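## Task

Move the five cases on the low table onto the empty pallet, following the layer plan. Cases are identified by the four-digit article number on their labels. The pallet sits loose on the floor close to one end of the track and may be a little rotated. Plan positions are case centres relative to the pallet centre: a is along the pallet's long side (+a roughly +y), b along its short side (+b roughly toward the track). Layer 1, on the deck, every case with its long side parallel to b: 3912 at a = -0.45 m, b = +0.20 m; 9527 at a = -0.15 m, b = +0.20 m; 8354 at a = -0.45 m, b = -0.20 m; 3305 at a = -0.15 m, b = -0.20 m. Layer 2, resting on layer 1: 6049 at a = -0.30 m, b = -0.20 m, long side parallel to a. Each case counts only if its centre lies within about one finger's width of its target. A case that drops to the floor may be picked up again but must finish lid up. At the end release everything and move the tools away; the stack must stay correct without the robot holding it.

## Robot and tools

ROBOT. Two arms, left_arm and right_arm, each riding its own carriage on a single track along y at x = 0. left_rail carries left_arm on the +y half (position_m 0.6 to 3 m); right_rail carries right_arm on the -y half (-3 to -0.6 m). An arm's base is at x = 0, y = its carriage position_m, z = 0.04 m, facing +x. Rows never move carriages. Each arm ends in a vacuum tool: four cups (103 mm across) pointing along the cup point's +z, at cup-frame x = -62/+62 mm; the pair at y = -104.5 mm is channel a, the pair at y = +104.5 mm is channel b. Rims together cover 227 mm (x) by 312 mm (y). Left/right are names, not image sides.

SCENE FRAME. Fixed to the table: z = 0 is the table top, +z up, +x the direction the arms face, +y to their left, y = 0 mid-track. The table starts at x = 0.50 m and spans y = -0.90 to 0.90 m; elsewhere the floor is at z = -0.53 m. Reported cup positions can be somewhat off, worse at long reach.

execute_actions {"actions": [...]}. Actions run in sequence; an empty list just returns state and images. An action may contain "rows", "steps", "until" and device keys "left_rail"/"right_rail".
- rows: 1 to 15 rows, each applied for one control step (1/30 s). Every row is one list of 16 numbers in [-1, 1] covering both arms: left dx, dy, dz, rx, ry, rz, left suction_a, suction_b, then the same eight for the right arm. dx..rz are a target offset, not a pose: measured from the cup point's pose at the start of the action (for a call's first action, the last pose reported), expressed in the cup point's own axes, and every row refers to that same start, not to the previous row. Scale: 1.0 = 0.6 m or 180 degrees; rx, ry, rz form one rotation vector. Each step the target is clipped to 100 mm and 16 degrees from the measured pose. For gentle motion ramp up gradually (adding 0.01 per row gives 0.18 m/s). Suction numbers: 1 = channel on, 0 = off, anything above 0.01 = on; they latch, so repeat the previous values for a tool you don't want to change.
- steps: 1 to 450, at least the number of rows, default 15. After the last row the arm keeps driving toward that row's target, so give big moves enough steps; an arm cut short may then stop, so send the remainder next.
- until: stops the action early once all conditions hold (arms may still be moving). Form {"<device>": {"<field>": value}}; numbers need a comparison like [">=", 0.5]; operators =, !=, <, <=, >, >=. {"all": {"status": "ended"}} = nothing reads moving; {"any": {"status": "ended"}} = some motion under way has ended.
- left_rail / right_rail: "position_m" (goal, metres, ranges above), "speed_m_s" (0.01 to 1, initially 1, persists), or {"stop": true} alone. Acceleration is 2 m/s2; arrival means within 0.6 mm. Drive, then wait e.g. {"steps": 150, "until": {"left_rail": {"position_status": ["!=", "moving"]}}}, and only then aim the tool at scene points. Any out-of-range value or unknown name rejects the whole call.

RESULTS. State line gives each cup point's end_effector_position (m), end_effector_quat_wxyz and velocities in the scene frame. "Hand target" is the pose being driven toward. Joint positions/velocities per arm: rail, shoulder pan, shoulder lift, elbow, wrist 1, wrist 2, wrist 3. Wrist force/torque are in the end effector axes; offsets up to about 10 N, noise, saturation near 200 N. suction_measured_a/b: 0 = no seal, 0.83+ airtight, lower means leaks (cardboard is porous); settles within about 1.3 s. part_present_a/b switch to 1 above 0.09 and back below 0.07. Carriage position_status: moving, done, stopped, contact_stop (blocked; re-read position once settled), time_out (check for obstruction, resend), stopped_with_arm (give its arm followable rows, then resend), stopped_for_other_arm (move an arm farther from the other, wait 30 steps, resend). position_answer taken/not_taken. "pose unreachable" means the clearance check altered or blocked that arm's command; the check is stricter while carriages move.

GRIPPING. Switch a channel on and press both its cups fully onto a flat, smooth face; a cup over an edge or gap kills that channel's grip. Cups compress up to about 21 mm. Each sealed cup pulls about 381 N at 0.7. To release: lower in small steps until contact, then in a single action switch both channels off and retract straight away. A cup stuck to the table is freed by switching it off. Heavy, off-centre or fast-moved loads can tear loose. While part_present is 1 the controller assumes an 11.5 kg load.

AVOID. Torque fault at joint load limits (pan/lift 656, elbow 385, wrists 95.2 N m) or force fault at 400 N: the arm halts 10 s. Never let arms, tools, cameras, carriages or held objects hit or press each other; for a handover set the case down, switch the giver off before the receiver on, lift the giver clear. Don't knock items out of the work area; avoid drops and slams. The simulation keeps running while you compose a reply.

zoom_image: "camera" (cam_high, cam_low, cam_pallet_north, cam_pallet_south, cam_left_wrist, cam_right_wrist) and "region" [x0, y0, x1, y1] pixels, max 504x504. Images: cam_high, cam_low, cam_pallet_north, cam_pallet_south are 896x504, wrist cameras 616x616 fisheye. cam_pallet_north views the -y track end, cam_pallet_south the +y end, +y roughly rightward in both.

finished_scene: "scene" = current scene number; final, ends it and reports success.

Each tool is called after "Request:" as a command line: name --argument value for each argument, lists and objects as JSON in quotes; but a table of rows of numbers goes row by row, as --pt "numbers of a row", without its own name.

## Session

Request:
execute_actions --actions '[]'

Scene clock: 0.00 s.
left_arm: end_effector_position=(+0.8493, +1.7688, +0.4378) suction_measured_a=0.01 part_present_a=0 suction_measured_b=0.01 part_present_b=0 end_effector_quat_wxyz=(-0.002, +0.001, +1.000, +0.001) end_effector_velocity=(-0.000, +0.000, +0.000) end_effector_angular_velocity=(-0.000, -0.000, +0.000) | right_arm: end_effector_position=(+0.8509, -2.5631, +0.4403) suction_measured_a=0.00 part_present_a=0 suction_measured_b=0.00 part_present_b=0 end_effector_quat_wxyz=(+0.001, -0.001, +1.000, +0.001) end_effector_velocity=(+0.000, -0.000, -0.000) end_effector_angular_velocity=(+0.000, +0.000, -0.000)
Joint positions: left_arm=[ 1.768 -0.238 -1.496  2.093 -2.163 -1.57   1.334] | right_arm=[-2.563 -0.239 -1.498  2.091 -2.166 -1.569  1.331]
Joint velocities: left_arm=[ 0.  0. -0.  0. -0.  0. -0.] | right_arm=[ 0. -0.  0. -0.  0. -0. -0.]
Wrist force (N, on the end effector, along its own x y z axes, offset not removed): no reading
Wrist torque (N m, same axes, about the end effector's origin, offset not removed): no reading
Hand target (left_arm): +0.849, +1.769, +0.438; -0.002, +0.001, +1.000, +0.001
Hand target (right_arm): +0.851, -2.563, +0.440; +0.001, -0.001, +1.000, +0.001
left_rail: position_m=1.768 position_m_goal=1.768 speed_m_s=1.00 position_status=done position_answer=taken refusals=0
right_rail: position_m=-2.563 position_m_goal=-2.563 speed_m_s=1.00 position_status=done position_answer=taken refusals=0

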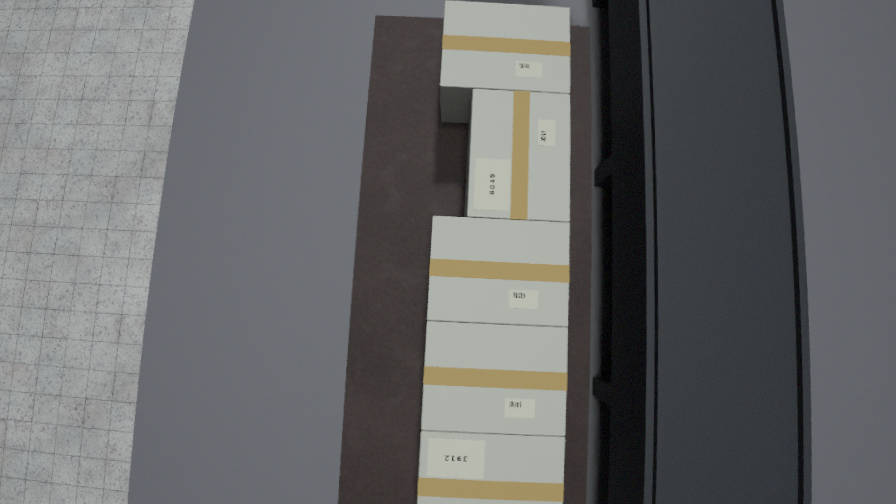

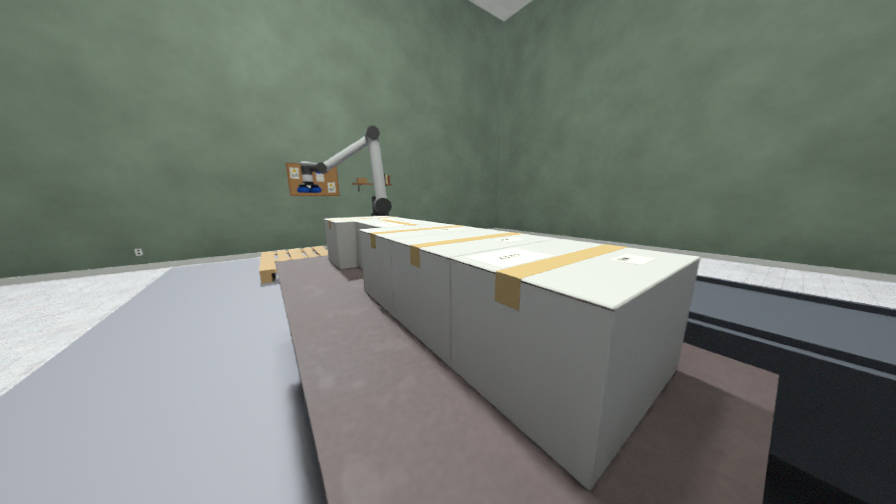

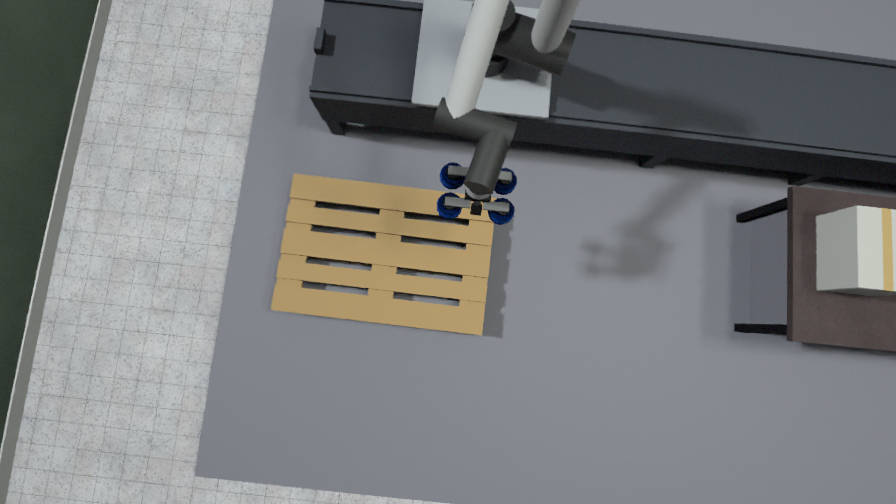

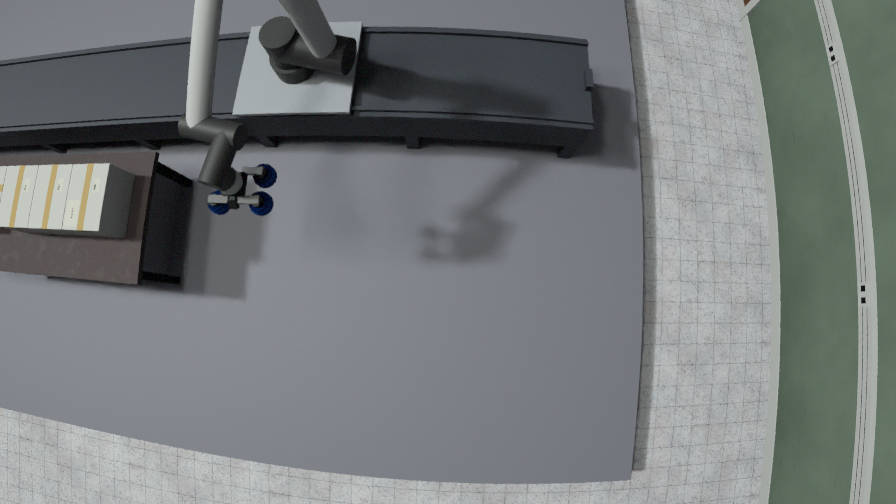

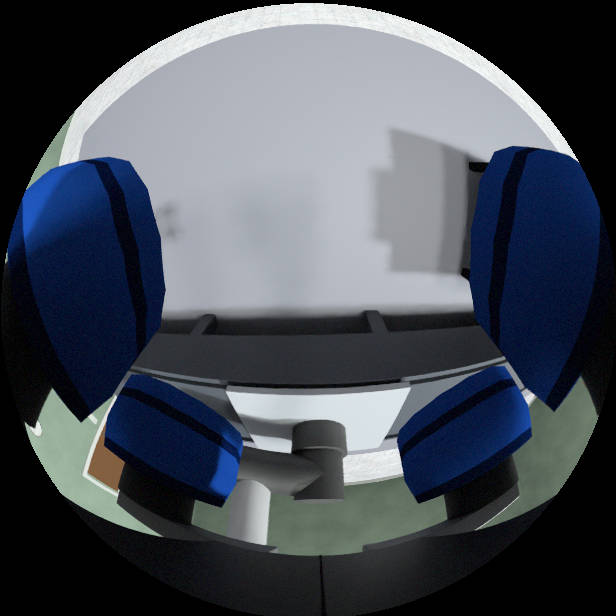

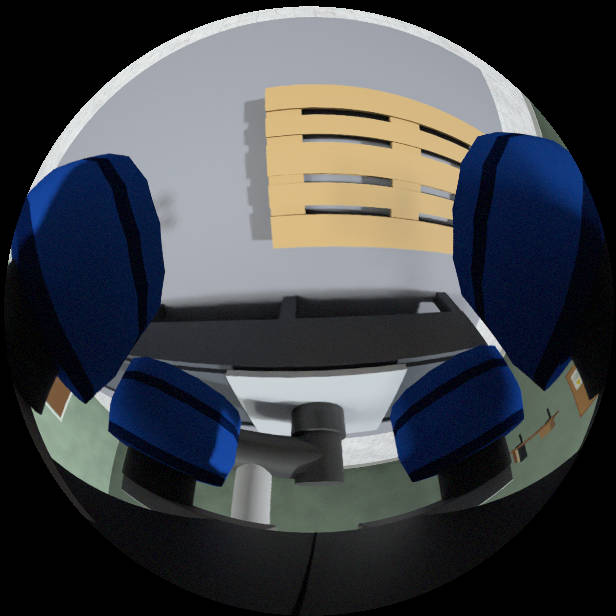

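Request:
execute_actions --actions '[{"rows":[[0.7,-0.7,0.15,0,0,-0.5,0,0,-0.25,-0.75,1,0,0,0.5,0,0]],"left_rail":{"position_m":0.9},"right_rail":{"position_m":-3.0},"steps":70},{"rows":[[0,0,0,0,0,0,0,0,0,0,0.134,0,0,0,0,0]],"steps":15}]'

Scene clock: 8.87 s.
left_arm: end_effector_position=(+0.4299, +0.4810, +0.3483) suction_measured_a=0.01 part_present_a=0 suction_measured_b=0.01 part_present_b=0 end_effector_quat_wxyz=(-0.001, +0.707, -0.708, -0.002) end_effector_velocity=(-0.000, -0.000, -0.000) end_effector_angular_velocity=(+0.000, +0.000, -0.000) | right_arm: end_effector_position=(+1.0003, -3.4498, -0.2374) suction_measured_a=0.00 part_present_a=0 suction_measured_b=0.00 part_present_b=0 end_effector_quat_wxyz=(+0.000, +0.707, +0.708, +0.001) end_effector_velocity=(+0.003, -0.001, -0.023) end_effector_angular_velocity=(-0.001, -0.001, -0.001)
Joint positions: left_arm=[ 0.9   -1.114 -1.723  2.463 -2.306 -1.57  -1.113] | right_arm=[-3.    -0.607 -0.584  1.878 -2.866 -1.569  2.533]
Joint velocities: left_arm=[ 0. -0.  0. -0.  0. -0.  0.] | right_arm=[ 0.     0.001  0.028 -0.014 -0.015 -0.     0.001]
Wrist force (N, on the end effector, along its own x y z axes, offset not removed): left_arm=[-1.1 0.1 4.3] | right_arm=[2.1 -4.2 0.4]
Wrist torque (N m, same axes, about the end effector's origin, offset not removed): left_arm=[-0.16 0.00 0.12] | right_arm=[-1.10 -1.24 0.36]
Hand target (left_arm): +0.430, +0.481, +0.348; -0.001, +0.707, -0.708, -0.002
Hand target (right_arm): +1.001, -3.450, -0.240; +0.000, +0.707, +0.708, +0.001
Off the commanded pose (left_arm): 0.000 m, 0 deg.
Off the commanded pose (right_arm): 0.003 m, 0 deg.
left_rail: position_m=0.900 position_m_goal=0.900 speed_m_s=1.00 position_status=done position_answer=taken refusals=0
right_rail: position_m=-3.000 position_m_goal=-3.000 speed_m_s=1.00 position_status=done position_answer=taken refusals=0

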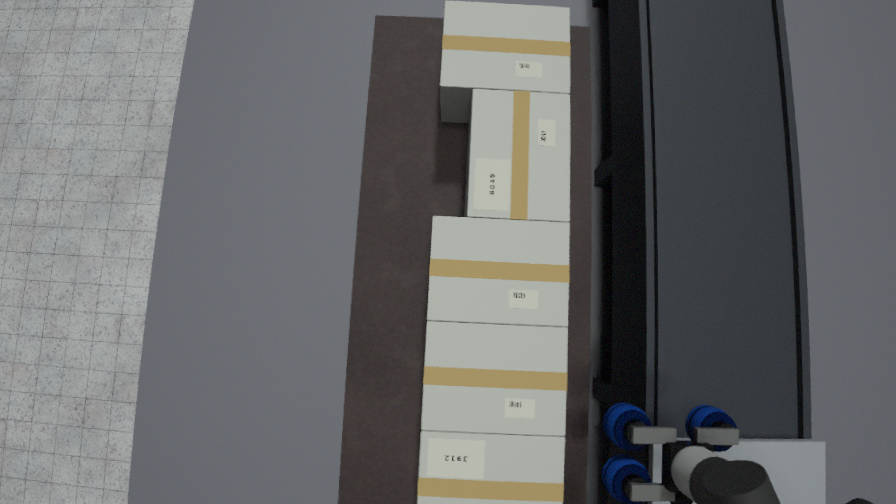

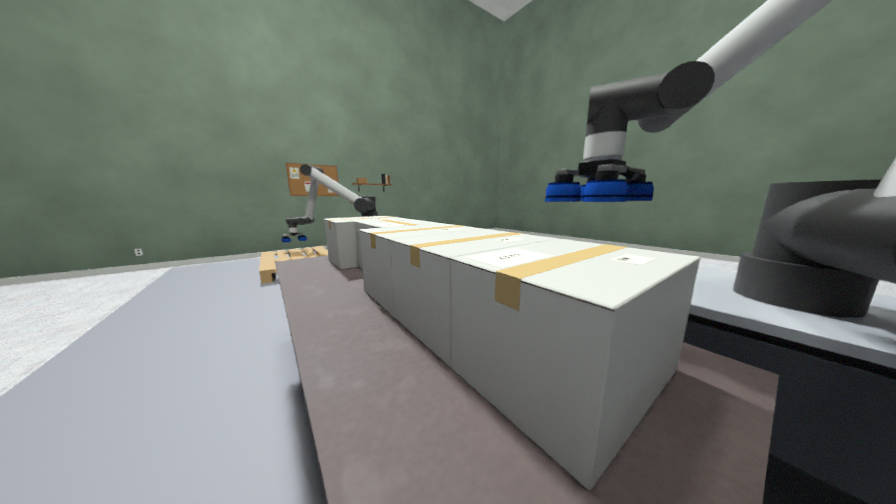

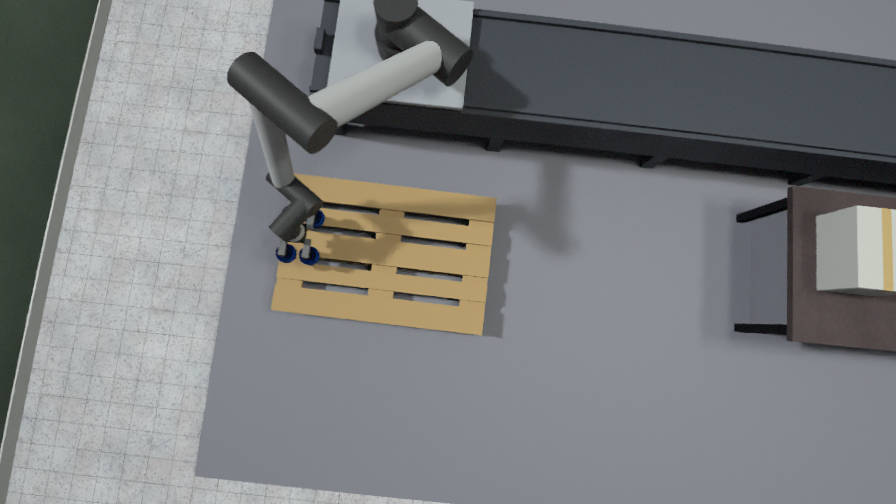

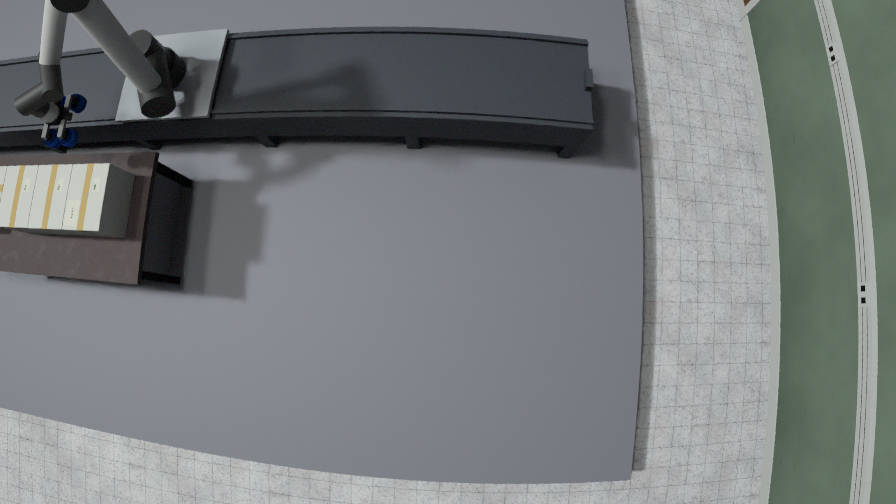

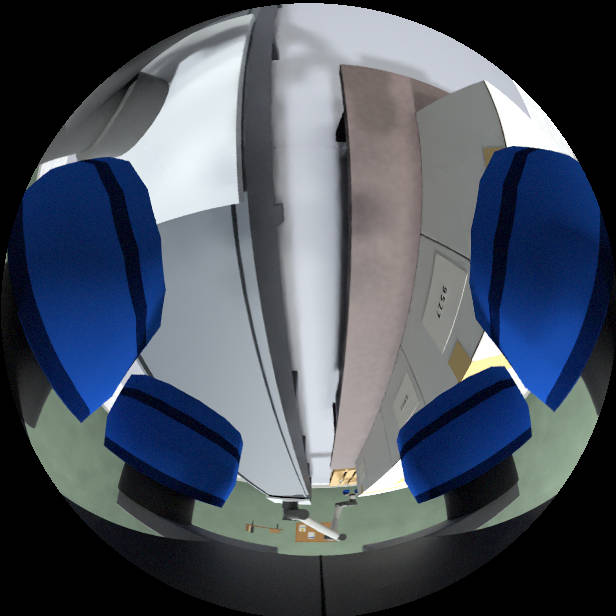

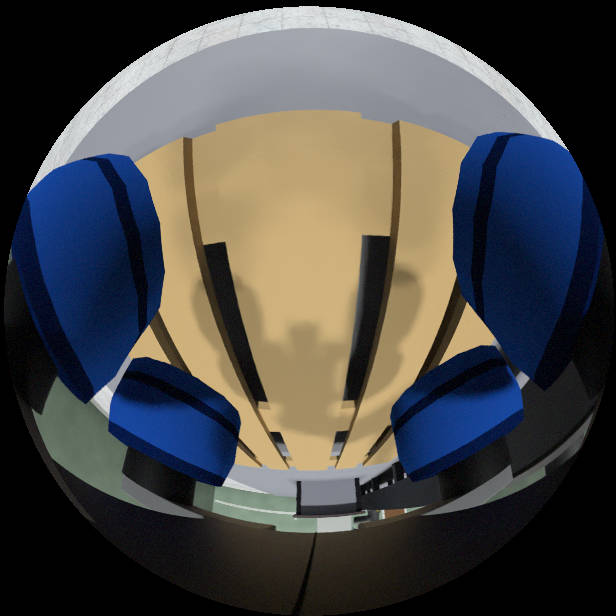

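Request:
zoom_image --camera "cam_left_wrist" --region '[350,340,470,460]'

Request:
execute_actions --actions '[{"left_rail":{"position_m":2.8},"right_rail":{"position_m":-2.3},"steps":40}]'

Request:
execute_actions --actions '[{"rows":[[0,0,0,0,0,0,0,0,0.3,-0.32,-1,0,0,0,0,0]],"steps":35},{"right_rail":{"position_m":-0.6},"steps":40},{"rows":[[0,0,0,0,0,0,0,0,0.45,0,-0.025,0,0,0,0,0]],"steps":35}]'

Region (350, 340, 470, 460) of cam_left_wrist's 616x616 image, scaled by 4.200, with more detail than that image has.

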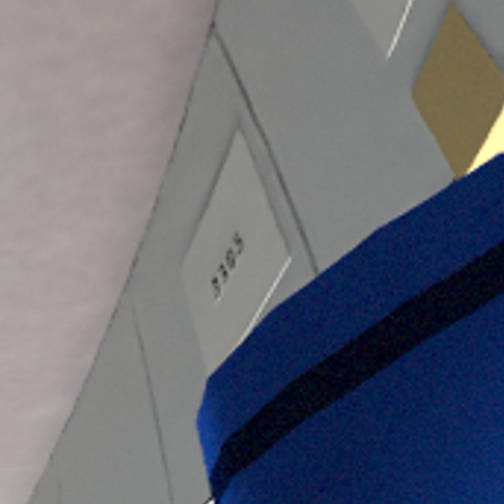

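Scene clock: 18.90 s.
left_arm: end_effector_position=(+0.4299, +1.5306, +0.3483) suction_measured_a=0.01 part_present_a=0 suction_measured_b=0.01 part_present_b=0 end_effector_quat_wxyz=(-0.001, +0.707, -0.708, -0.002) end_effector_velocity=(+0.000, +1.000, +0.000) end_effector_angular_velocity=(-0.000, -0.000, +0.000) | right_arm: end_effector_position=(+1.0008, -2.7498, -0.2403) suction_measured_a=0.00 part_present_a=0 suction_measured_b=0.00 part_present_b=0 end_effector_quat_wxyz=(+0.000, +0.707, +0.708, +0.001) end_effector_velocity=(-0.001, -0.001, +0.000) end_effector_angular_velocity=(-0.000, -0.000, -0.001)
Joint positions: left_arm=[ 1.949 -1.114 -1.723  2.463 -2.306 -1.57  -1.113] | right_arm=[-2.3   -0.607 -0.58   1.876 -2.867 -1.569  2.533]
Joint velocities: left_arm=[ 1.  0. -0.  0. -0. -0.  0.] | right_arm=[ 0.    -0.001 -0.     0.    -0.     0.    -0.   ]
Wrist force (N, on the end effector, along its own x y z axes, offset not removed): left_arm=[-2.9 2.0 0.0] | right_arm=[9.4 -14.8 -3.9]
Wrist torque (N m, same axes, about the end effector's origin, offset not removed): left_arm=[0.24 0.21 0.07] | right_arm=[-2.56 -2.09 0.12]
Hand target (left_arm): +0.430, +1.581, +0.348; -0.001, +0.707, -0.708, -0.002
Hand target (right_arm): +1.001, -2.750, -0.240; +0.000, +0.707, +0.708, +0.001
Off the commanded pose (left_arm): 0.000 m, 0 deg.
Off the commanded pose (right_arm): 0.000 m, 0 deg.
left_rail: position_m=1.949 position_m_goal=2.800 speed_m_s=1.00 position_status=moving position_answer=taken refusals=0
right_rail: position_m=-2.300 position_m_goal=-2.300 speed_m_s=1.00 position_status=done position_answer=taken refusals=0

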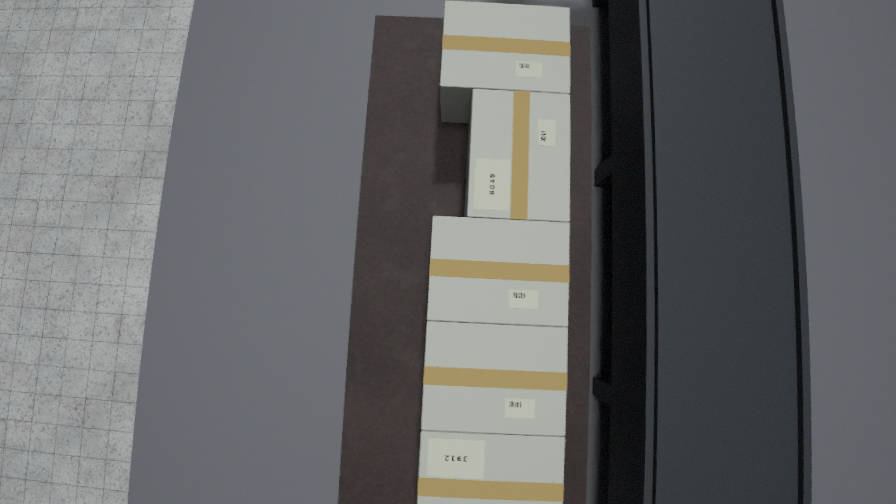

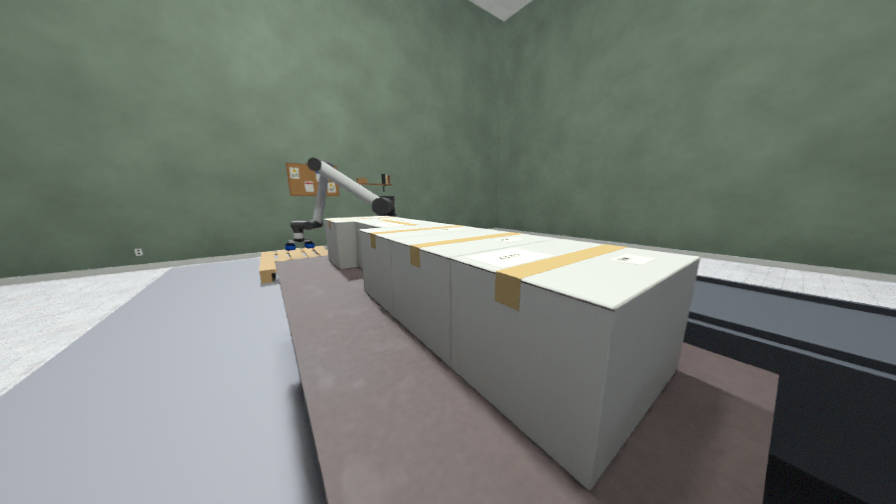

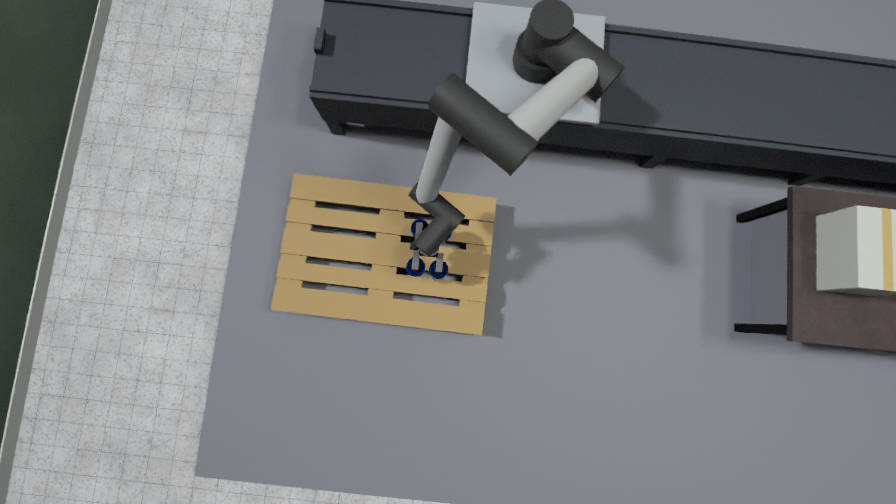

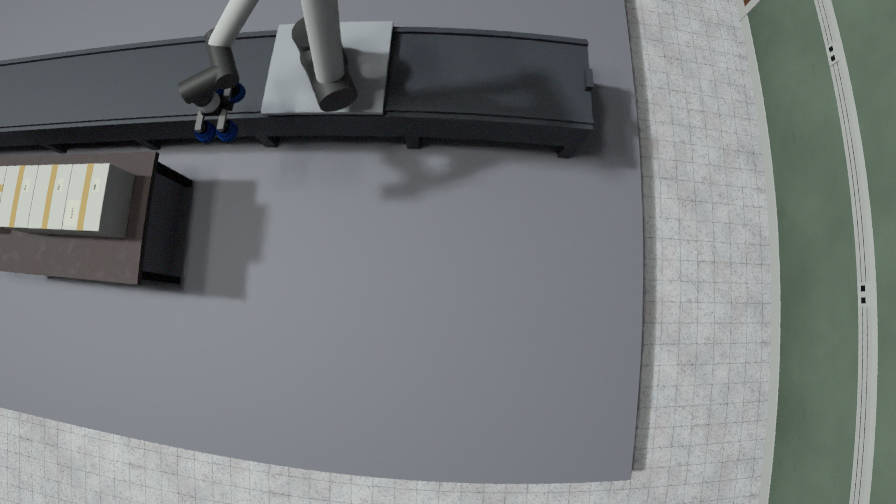

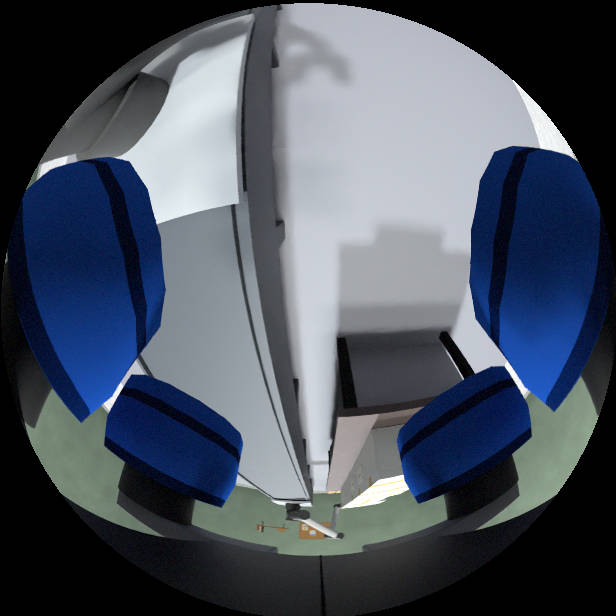

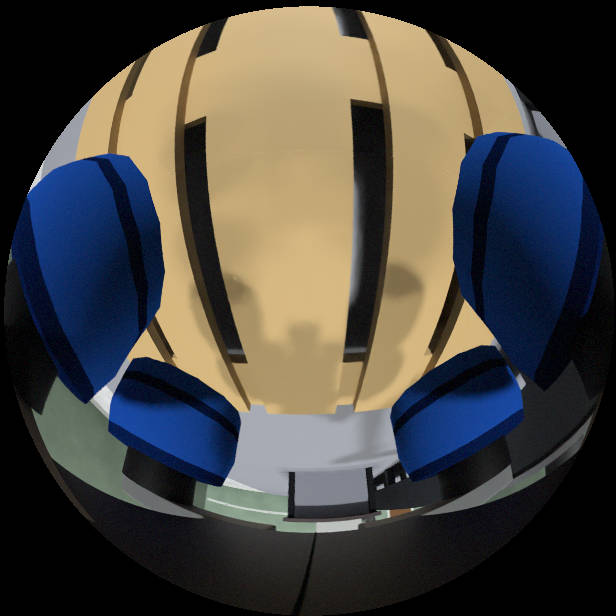

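Scene clock: 22.57 s.
left_arm: end_effector_position=(+0.4299, +2.3814, +0.3483) suction_measured_a=0.01 part_present_a=0 suction_measured_b=0.01 part_present_b=0 end_effector_quat_wxyz=(-0.001, +0.707, -0.708, -0.002) end_effector_velocity=(-0.000, -0.000, -0.000) end_effector_angular_velocity=(+0.000, +0.000, -0.000) | right_arm: end_effector_position=(+0.8087, -0.5999, +0.3750) suction_measured_a=0.00 part_present_a=0 suction_measured_b=0.00 part_present_b=0 end_effector_quat_wxyz=(+0.000, +0.707, +0.708, +0.001) end_effector_velocity=(+0.000, +0.003, +0.000) end_effector_angular_velocity=(-0.000, +0.000, -0.000)
Joint positions: left_arm=[ 2.8   -1.114 -1.723  2.463 -2.306 -1.57  -1.113] | right_arm=[-0.6   -0.252 -1.491  2.196 -2.277 -1.569  2.889]
Joint velocities: left_arm=[ 0. -0.  0. -0.  0. -0.  0.] | right_arm=[ 0.     0.004  0.001 -0.001  0.001 -0.     0.004]
Wrist force (N, on the end effector, along its own x y z axes, offset not removed): left_arm=[-0.7 -0.4 4.2] | right_arm=[7.1 -9.5 5.8]
Wrist torque (N m, same axes, about the end effector's origin, offset not removed): left_arm=[-0.19 -0.07 0.07] | right_arm=[-2.03 -1.76 0.45]
Hand target (left_arm): +0.430, +2.381, +0.348; -0.001, +0.707, -0.708, -0.002
Hand target (right_arm): +0.809, -0.600, +0.375; +0.000, +0.707, +0.708, +0.001
Off the commanded pose (left_arm): 0.000 m, 0 deg.
Off the commanded pose (right_arm): 0.000 m, 0 deg.
left_rail: position_m=2.800 position_m_goal=2.800 speed_m_s=1.00 position_status=done position_answer=taken refusals=0
right_rail: position_m=-0.600 position_m_goal=-0.600 speed_m_s=1.00 position_status=done position_answer=taken refusals=0

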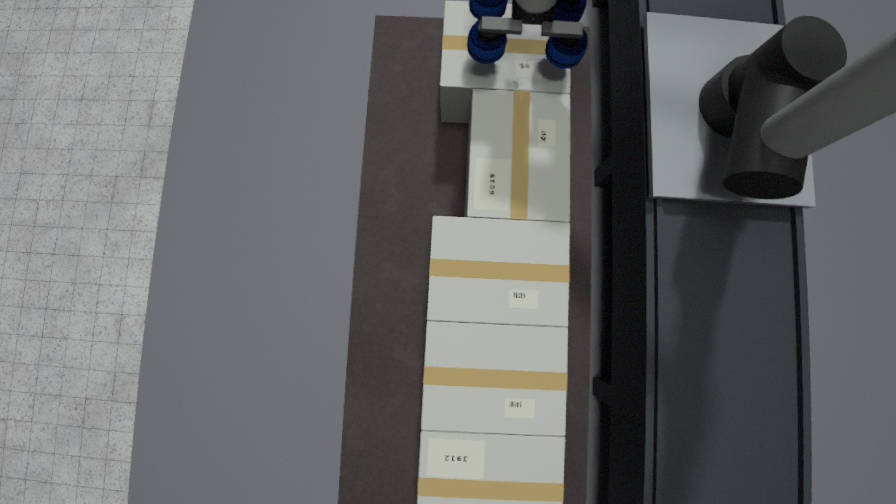

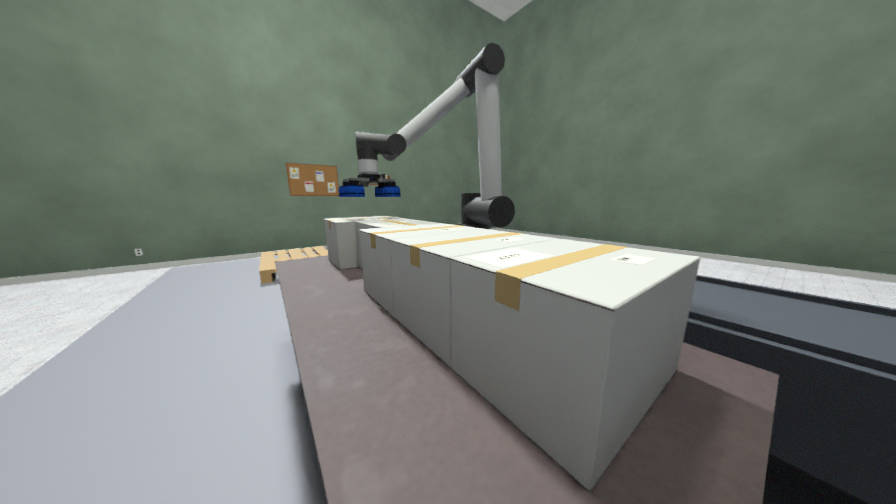

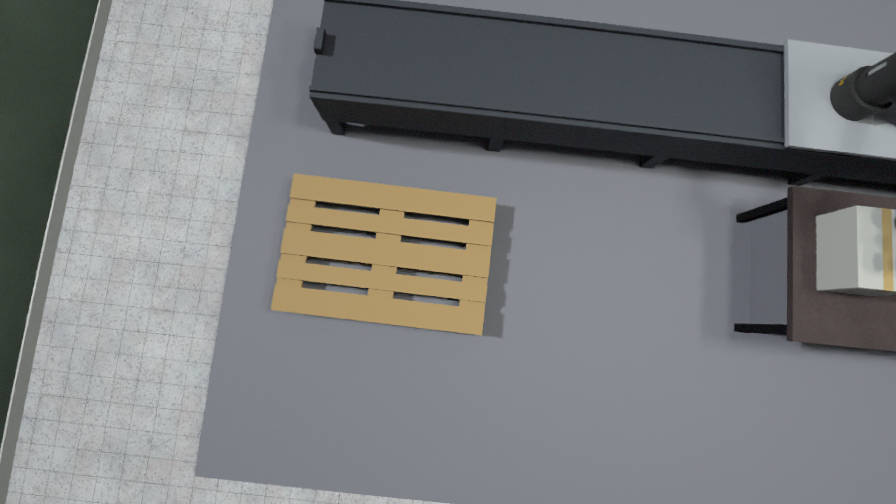

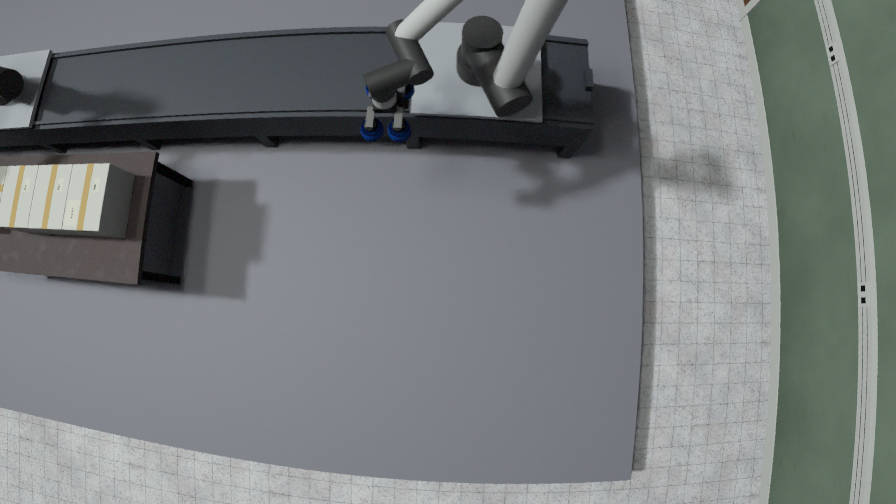

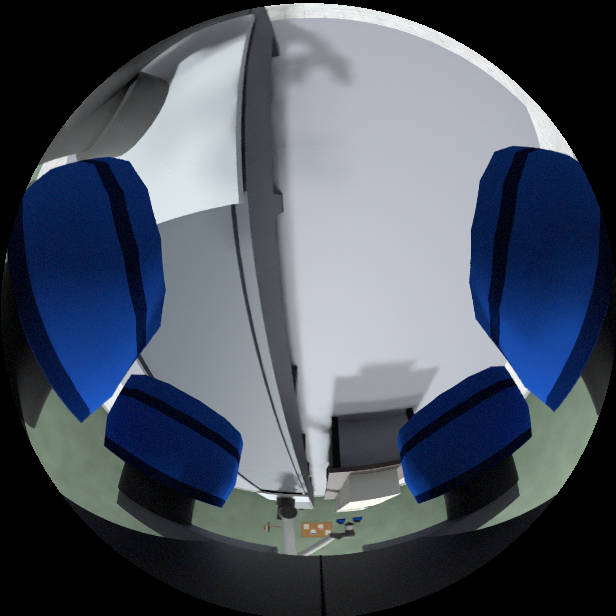

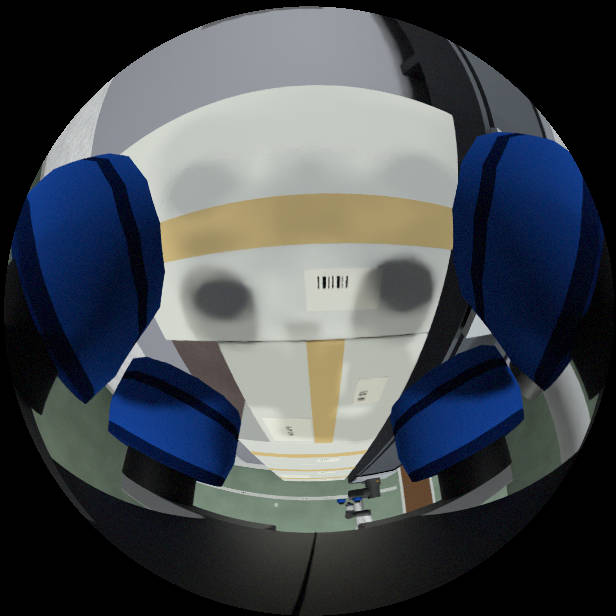

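Request:
execute_actions --actions '[{"rows":[[0,0,0,0,0,0,0,0,-0.048,0.028,0,0,0,0,0,0]],"steps":15}]'

Scene clock: 27.53 s.
left_arm: end_effector_position=(+0.4299, +2.3814, +0.3483) suction_measured_a=0.01 part_present_a=0 suction_measured_b=0.01 part_present_b=0 end_effector_quat_wxyz=(-0.001, +0.707, -0.708, -0.002) end_effector_velocity=(+0.000, +0.000, +0.000) end_effector_angular_velocity=(-0.000, -0.000, +0.000) | right_arm: end_effector_position=(+0.8250, -0.6278, +0.3750) suction_measured_a=0.00 part_present_a=0 suction_measured_b=0.00 part_present_b=0 end_effector_quat_wxyz=(+0.000, +0.707, +0.708, +0.001) end_effector_velocity=(+0.004, -0.007, -0.000) end_effector_angular_velocity=(+0.000, +0.000, +0.000)
Joint positions: left_arm=[ 2.8   -1.114 -1.723  2.463 -2.306 -1.57  -1.113] | right_arm=[-0.6   -0.28  -1.472  2.175 -2.275 -1.569  2.86 ]
Joint velocities: left_arm=[ 0.  0. -0.  0. -0.  0.  0.] | right_arm=[ 0.    -0.007  0.005 -0.006  0.001  0.    -0.007]
Wrist force (N, on the end effector, along its own x y z axes, offset not removed): left_arm=[-1.3 -1.7 0.9] | right_arm=[7.1 -1.6 4.0]
Wrist torque (N m, same axes, about the end effector's origin, offset not removed): left_arm=[-0.41 0.05 0.02] | right_arm=[-1.04 -1.64 0.42]
Hand target (left_arm): +0.430, +2.381, +0.348; -0.001, +0.707, -0.708, -0.002
Hand target (right_arm): +0.826, -0.629, +0.375; +0.000, +0.707, +0.708, +0.001
Off the commanded pose (left_arm): 0.000 m, 0 deg.
Off the commanded pose (right_arm): 0.001 m, 0 deg.
left_rail: position_m=2.800 position_m_goal=2.800 speed_m_s=1.00 position_status=done position_answer=taken refusals=0
right_rail: position_m=-0.600 position_m_goal=-0.600 speed_m_s=1.00 position_status=done position_answer=taken refusals=0

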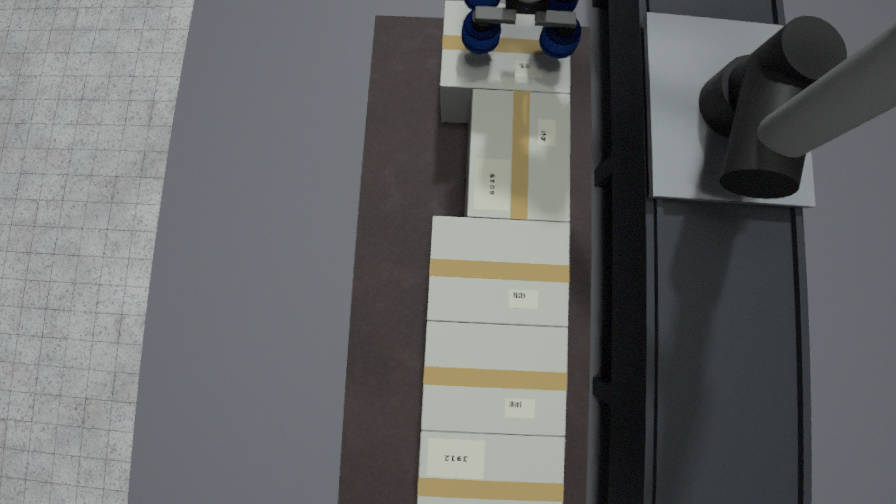

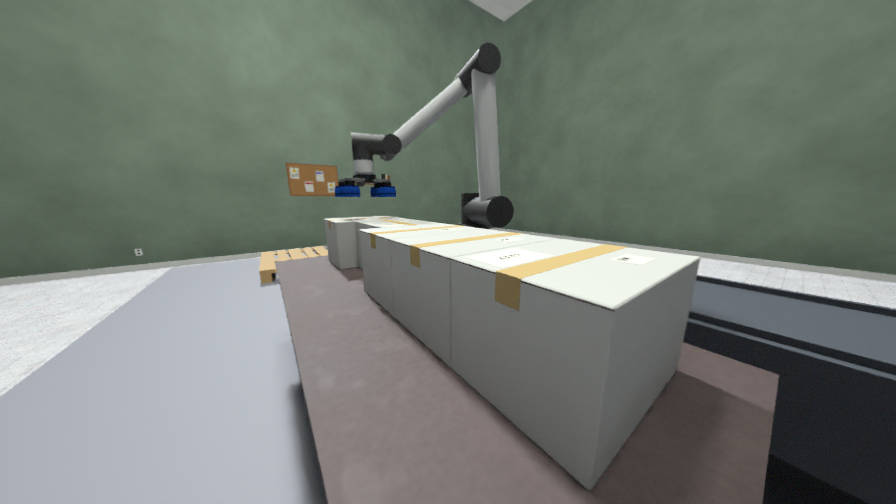

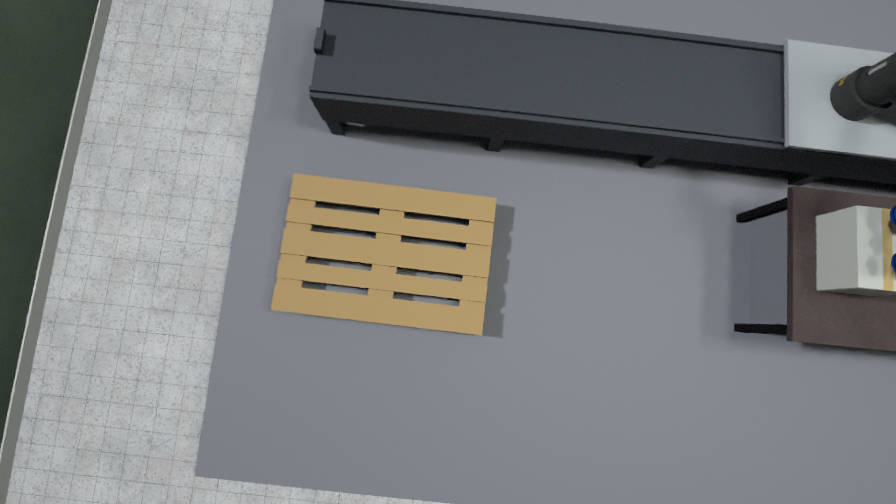

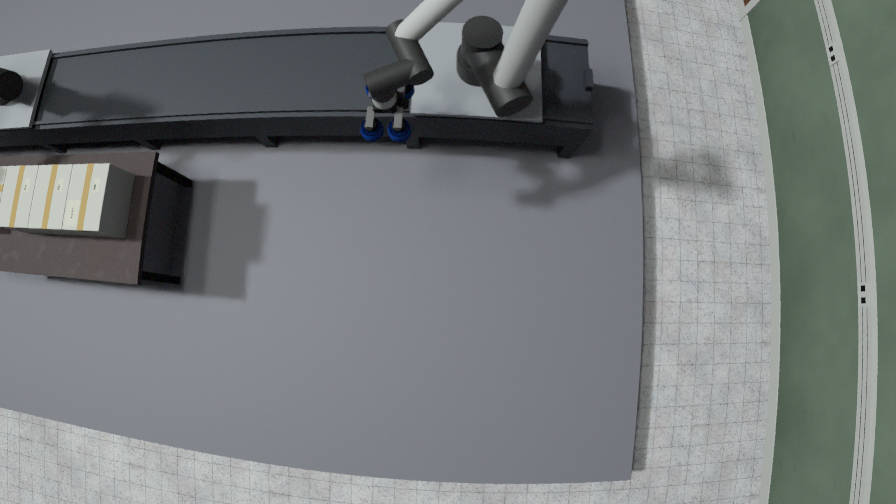

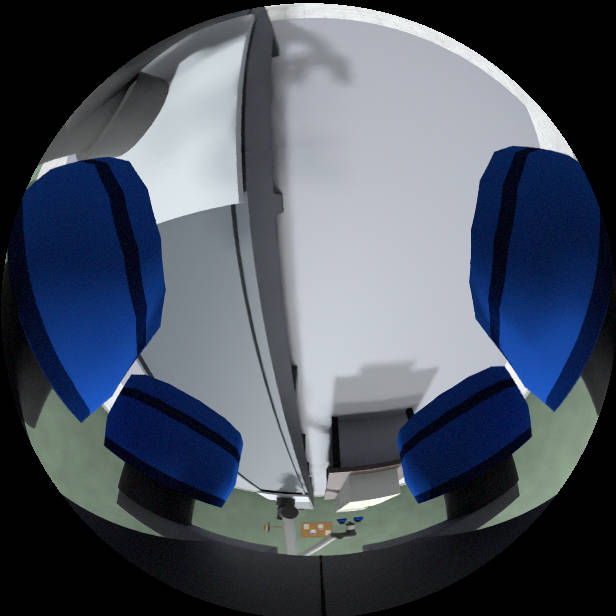

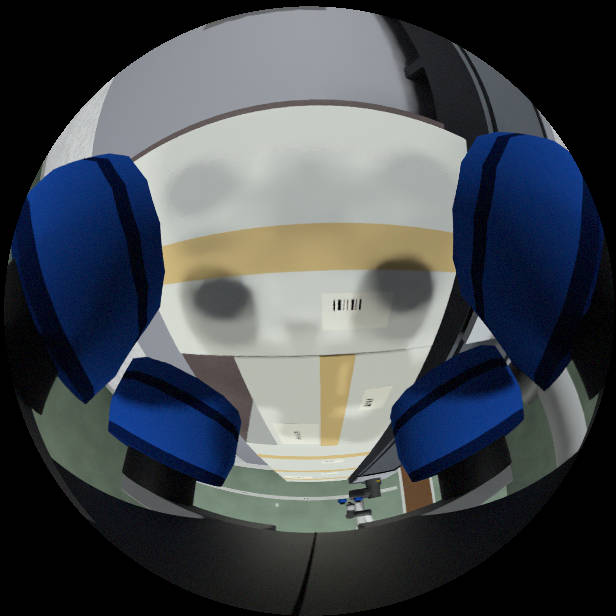

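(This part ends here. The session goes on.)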